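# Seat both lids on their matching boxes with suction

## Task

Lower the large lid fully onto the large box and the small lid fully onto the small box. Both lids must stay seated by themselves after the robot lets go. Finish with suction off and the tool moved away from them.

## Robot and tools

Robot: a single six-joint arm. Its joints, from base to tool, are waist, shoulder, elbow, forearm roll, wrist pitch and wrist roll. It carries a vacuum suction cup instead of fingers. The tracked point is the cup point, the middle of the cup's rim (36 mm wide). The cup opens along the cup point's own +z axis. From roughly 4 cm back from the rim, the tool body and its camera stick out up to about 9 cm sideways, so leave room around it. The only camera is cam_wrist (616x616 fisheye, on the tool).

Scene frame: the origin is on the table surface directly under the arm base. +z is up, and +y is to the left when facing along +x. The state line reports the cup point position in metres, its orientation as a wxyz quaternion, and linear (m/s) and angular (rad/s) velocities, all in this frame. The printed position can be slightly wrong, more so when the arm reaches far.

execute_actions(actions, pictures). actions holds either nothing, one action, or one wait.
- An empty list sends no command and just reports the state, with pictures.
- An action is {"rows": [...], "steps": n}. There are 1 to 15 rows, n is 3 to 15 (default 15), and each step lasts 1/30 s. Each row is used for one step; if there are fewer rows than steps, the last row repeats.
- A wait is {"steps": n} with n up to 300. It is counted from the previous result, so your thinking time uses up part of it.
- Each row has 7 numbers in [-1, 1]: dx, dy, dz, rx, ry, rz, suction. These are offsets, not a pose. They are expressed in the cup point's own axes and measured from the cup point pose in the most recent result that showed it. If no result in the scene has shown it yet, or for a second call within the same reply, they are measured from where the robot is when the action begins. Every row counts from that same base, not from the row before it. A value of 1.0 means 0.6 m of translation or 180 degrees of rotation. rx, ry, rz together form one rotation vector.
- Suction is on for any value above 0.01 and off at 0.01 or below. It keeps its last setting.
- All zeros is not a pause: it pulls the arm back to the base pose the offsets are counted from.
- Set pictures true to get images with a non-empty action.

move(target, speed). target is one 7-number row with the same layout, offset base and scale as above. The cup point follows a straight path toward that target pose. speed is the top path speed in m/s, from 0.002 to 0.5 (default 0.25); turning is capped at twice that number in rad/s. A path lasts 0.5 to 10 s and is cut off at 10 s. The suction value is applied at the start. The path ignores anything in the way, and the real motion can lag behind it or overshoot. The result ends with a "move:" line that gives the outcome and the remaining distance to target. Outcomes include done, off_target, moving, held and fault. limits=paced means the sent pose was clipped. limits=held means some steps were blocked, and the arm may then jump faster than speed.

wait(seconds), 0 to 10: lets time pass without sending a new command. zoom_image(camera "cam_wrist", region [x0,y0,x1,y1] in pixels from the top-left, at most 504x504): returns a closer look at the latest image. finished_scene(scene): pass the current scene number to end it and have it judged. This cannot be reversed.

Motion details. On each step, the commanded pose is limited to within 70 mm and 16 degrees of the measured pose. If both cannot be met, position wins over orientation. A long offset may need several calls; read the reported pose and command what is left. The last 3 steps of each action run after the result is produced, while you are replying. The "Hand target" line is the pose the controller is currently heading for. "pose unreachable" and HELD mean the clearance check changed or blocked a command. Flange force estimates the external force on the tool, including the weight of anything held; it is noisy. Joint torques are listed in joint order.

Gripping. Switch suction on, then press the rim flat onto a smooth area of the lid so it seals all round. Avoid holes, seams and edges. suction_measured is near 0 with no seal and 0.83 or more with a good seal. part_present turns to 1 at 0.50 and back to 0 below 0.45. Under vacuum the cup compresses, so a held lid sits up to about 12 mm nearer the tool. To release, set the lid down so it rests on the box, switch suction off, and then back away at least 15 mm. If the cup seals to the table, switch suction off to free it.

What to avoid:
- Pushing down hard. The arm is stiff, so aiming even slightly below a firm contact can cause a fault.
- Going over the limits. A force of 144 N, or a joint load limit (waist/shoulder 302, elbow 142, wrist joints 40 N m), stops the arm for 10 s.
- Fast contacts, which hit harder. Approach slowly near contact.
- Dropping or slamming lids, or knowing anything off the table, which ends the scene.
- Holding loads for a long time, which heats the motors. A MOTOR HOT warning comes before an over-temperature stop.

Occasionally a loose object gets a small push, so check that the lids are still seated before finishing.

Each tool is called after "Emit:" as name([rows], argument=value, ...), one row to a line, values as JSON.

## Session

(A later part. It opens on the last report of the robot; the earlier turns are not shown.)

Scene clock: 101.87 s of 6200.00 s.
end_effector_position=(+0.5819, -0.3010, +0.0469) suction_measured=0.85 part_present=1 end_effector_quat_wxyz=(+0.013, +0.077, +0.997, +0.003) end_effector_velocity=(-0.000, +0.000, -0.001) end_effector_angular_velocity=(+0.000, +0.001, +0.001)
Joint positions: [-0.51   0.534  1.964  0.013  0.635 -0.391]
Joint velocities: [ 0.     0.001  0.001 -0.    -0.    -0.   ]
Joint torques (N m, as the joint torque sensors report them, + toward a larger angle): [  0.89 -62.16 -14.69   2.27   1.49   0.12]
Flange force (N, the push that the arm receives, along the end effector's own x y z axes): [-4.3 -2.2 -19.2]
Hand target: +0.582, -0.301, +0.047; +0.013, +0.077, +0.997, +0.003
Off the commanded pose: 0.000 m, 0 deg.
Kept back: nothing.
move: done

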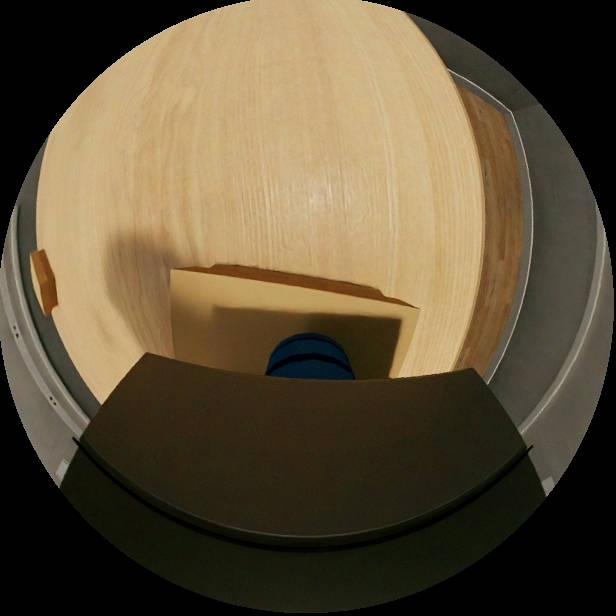

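Emit:
move(target=[0,0,-0.018,0,0,0,1], speed=0.01)

Emit:
move(target=[0.008,0,0.0,0,0,0,1], speed=0.01)

Emit:
move(target=[0,0,0.018,0,0,0,1], speed=0.01)

Scene clock: 103.40 s of 6200.00 s.
end_effector_position=(+0.5816, -0.3010, +0.0577) suction_measured=0.85 part_present=1 end_effector_quat_wxyz=(+0.013, +0.077, +0.997, +0.003) end_effector_velocity=(-0.001, -0.001, -0.000) end_effector_angular_velocity=(+0.001, +0.002, -0.000)
Joint positions: [-0.51   0.519  1.961  0.013  0.653 -0.391]
Joint velocities: [-0.002  0.001 -0.    -0.001  0.002 -0.001]
Joint torques (N m, as the joint torque sensors report them, + toward a larger angle): [  1.7  -74.99 -26.26   2.36   0.5    0.26]
Flange force (N, the push that the arm receives, along the end effector's own x y z axes): [3.2 -1.9 1.9]
Hand target: +0.582, -0.301, +0.058; +0.013, +0.077, +0.997, +0.003
Off the commanded pose: 0.000 m, 0 deg.
Kept back: nothing.
move: done

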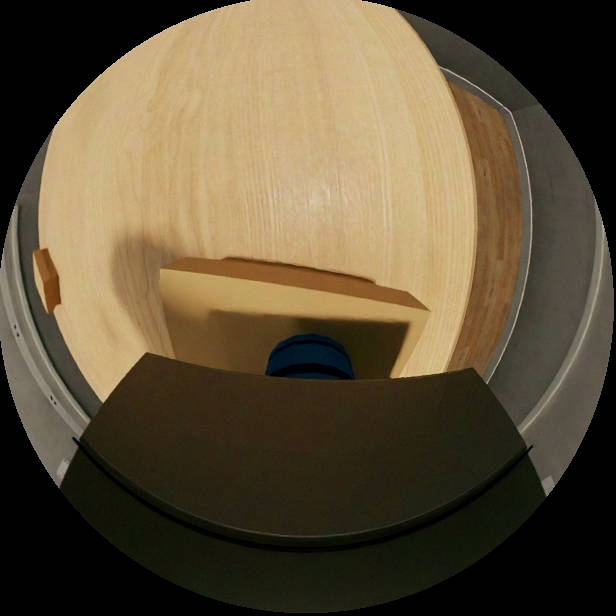

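Scene clock: 104.10 s of 6200.00 s.
end_effector_position=(+0.5768, -0.3003, +0.0576) suction_measured=0.85 part_present=1 end_effector_quat_wxyz=(+0.013, +0.077, +0.997, +0.003) end_effector_velocity=(-0.001, -0.000, -0.001) end_effector_angular_velocity=(+0.001, +0.001, +0.000)
Joint positions: [-0.513  0.514  1.97   0.013  0.649 -0.394]
Joint velocities: [-0.001  0.001  0.    -0.    -0.    -0.001]
Joint torques (N m, as the joint torque sensors report them, + toward a larger angle): [  0.54 -75.13 -26.4    2.52   0.41   0.31]
Flange force (N, the push that the arm receives, along the end effector's own x y z axes): [2.3 -0.3 2.6]
Hand target: +0.577, -0.300, +0.058; +0.013, +0.077, +0.997, +0.003
Off the commanded pose: 0.000 m, 0 deg.
Kept back: nothing.
move: done

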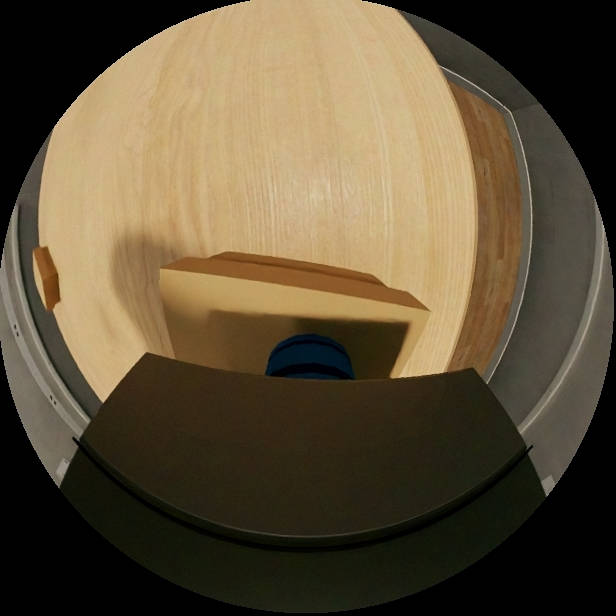

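Scene clock: 105.40 s of 6200.00 s.
end_effector_position=(+0.5771, -0.3002, +0.0468) suction_measured=0.85 part_present=1 end_effector_quat_wxyz=(+0.013, +0.077, +0.997, +0.003) end_effector_velocity=(+0.000, -0.000, +0.001) end_effector_angular_velocity=(-0.001, -0.002, +0.000)
Joint positions: [-0.512  0.53   1.973  0.013  0.631 -0.394]
Joint velocities: [-0.    -0.001  0.     0.    -0.001 -0.001]
Joint torques (N m, as the joint torque sensors report them, + toward a larger angle): [  0.96 -75.67 -25.64   2.37   0.25   0.29]
Flange force (N, the push that the arm receives, along the end effector's own x y z axes): [2.7 -0.6 0.8]
Hand target: +0.577, -0.300, +0.047; +0.013, +0.077, +0.997, +0.003
Off the commanded pose: 0.000 m, 0 deg.
Kept back: nothing.
move: done

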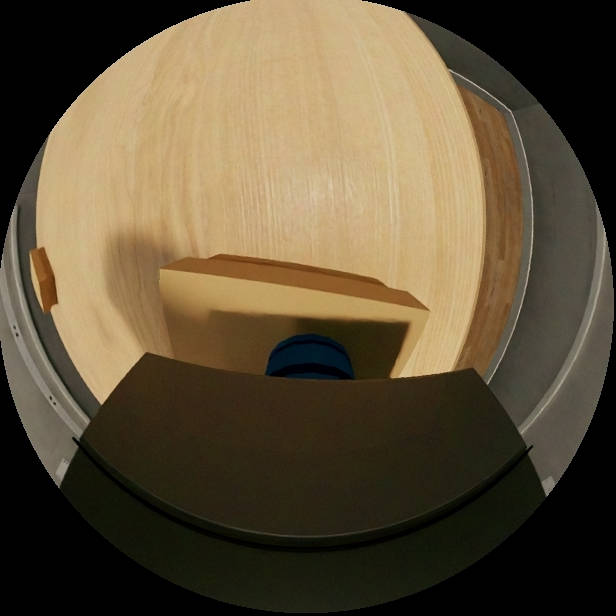

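Emit:
move(target=[0,0,0.015,0,0,0,1], speed=0.01)

Emit:
move(target=[0,0,-0.25,0,0,0,0], speed=0.15)

Emit:
finished_scene(scene=1)

Scene clock: 106.77 s of 6200.00 s.
end_effector_position=(+0.5774, -0.3002, +0.0378) suction_measured=0.85 part_present=1 end_effector_quat_wxyz=(+0.013, +0.077, +0.997, +0.003) end_effector_velocity=(-0.000, +0.000, -0.002) end_effector_angular_velocity=(+0.000, +0.001, +0.001)
Joint positions: [-0.512  0.542  1.975  0.014  0.616 -0.394]
Joint velocities: [ 0.001  0.003  0.    -0.    -0.002 -0.   ]
Joint torques (N m, as the joint torque sensors report them, + toward a larger angle): [  0.99 -76.26 -25.98   2.39   0.34   0.14]
Flange force (N, the push that the arm receives, along the end effector's own x y z axes): [4.0 -0.2 2.2]
Hand target: +0.577, -0.300, +0.038; +0.013, +0.077, +0.997, +0.003
Off the commanded pose: 0.000 m, 0 deg.
Kept back: nothing.
move: done

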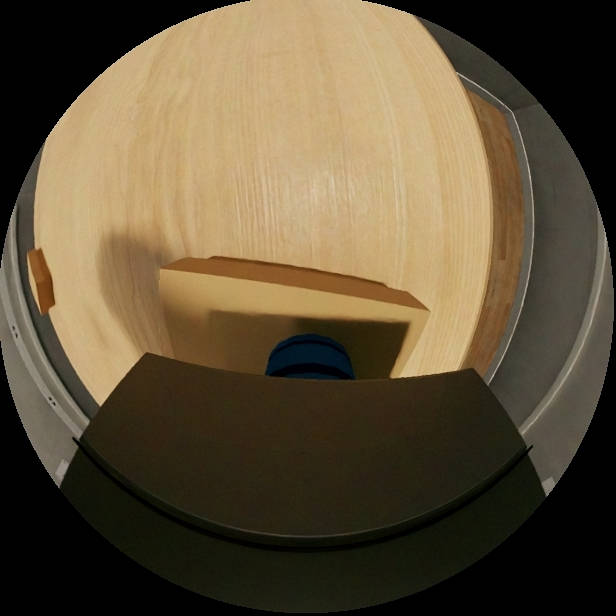

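Scene clock: 108.10 s of 6200.00 s.
end_effector_position=(+0.5735, -0.3007, +0.1878) suction_measured=0.00 part_present=0 end_effector_quat_wxyz=(+0.013, +0.076, +0.997, +0.003) end_effector_velocity=(-0.000, +0.000, +0.000) end_effector_angular_velocity=(+0.001, +0.003, +0.001)
Joint positions: [-0.514  0.351  1.907  0.011  0.875 -0.392]
Joint velocities: [ 0.     0.    -0.001 -0.001  0.003  0.   ]
Joint torques (N m, as the joint torque sensors report them, + toward a larger angle): [  0.79 -63.85 -32.31   3.15   0.33   0.25]
Flange force (N, the push that the arm receives, along the end effector's own x y z axes): [4.2 -0.1 -0.6]
Hand target: +0.574, -0.301, +0.188; +0.013, +0.076, +0.997, +0.003
Off the commanded pose: 0.000 m, 0 deg.
Kept back: nothing.
move: done

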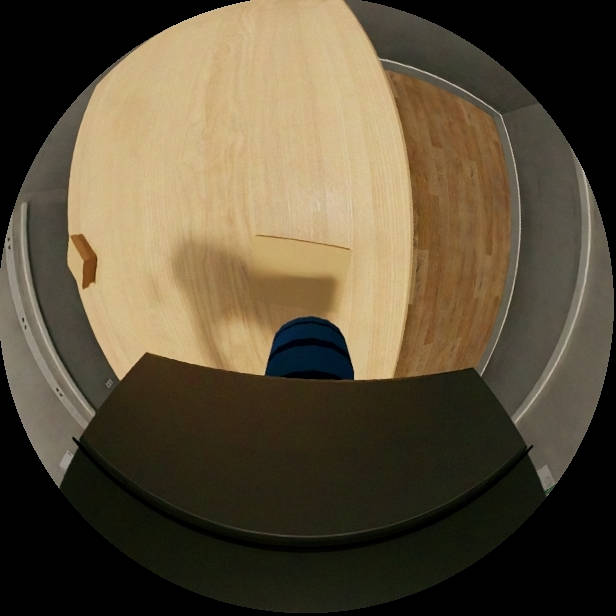

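The scene is finished: the task was done.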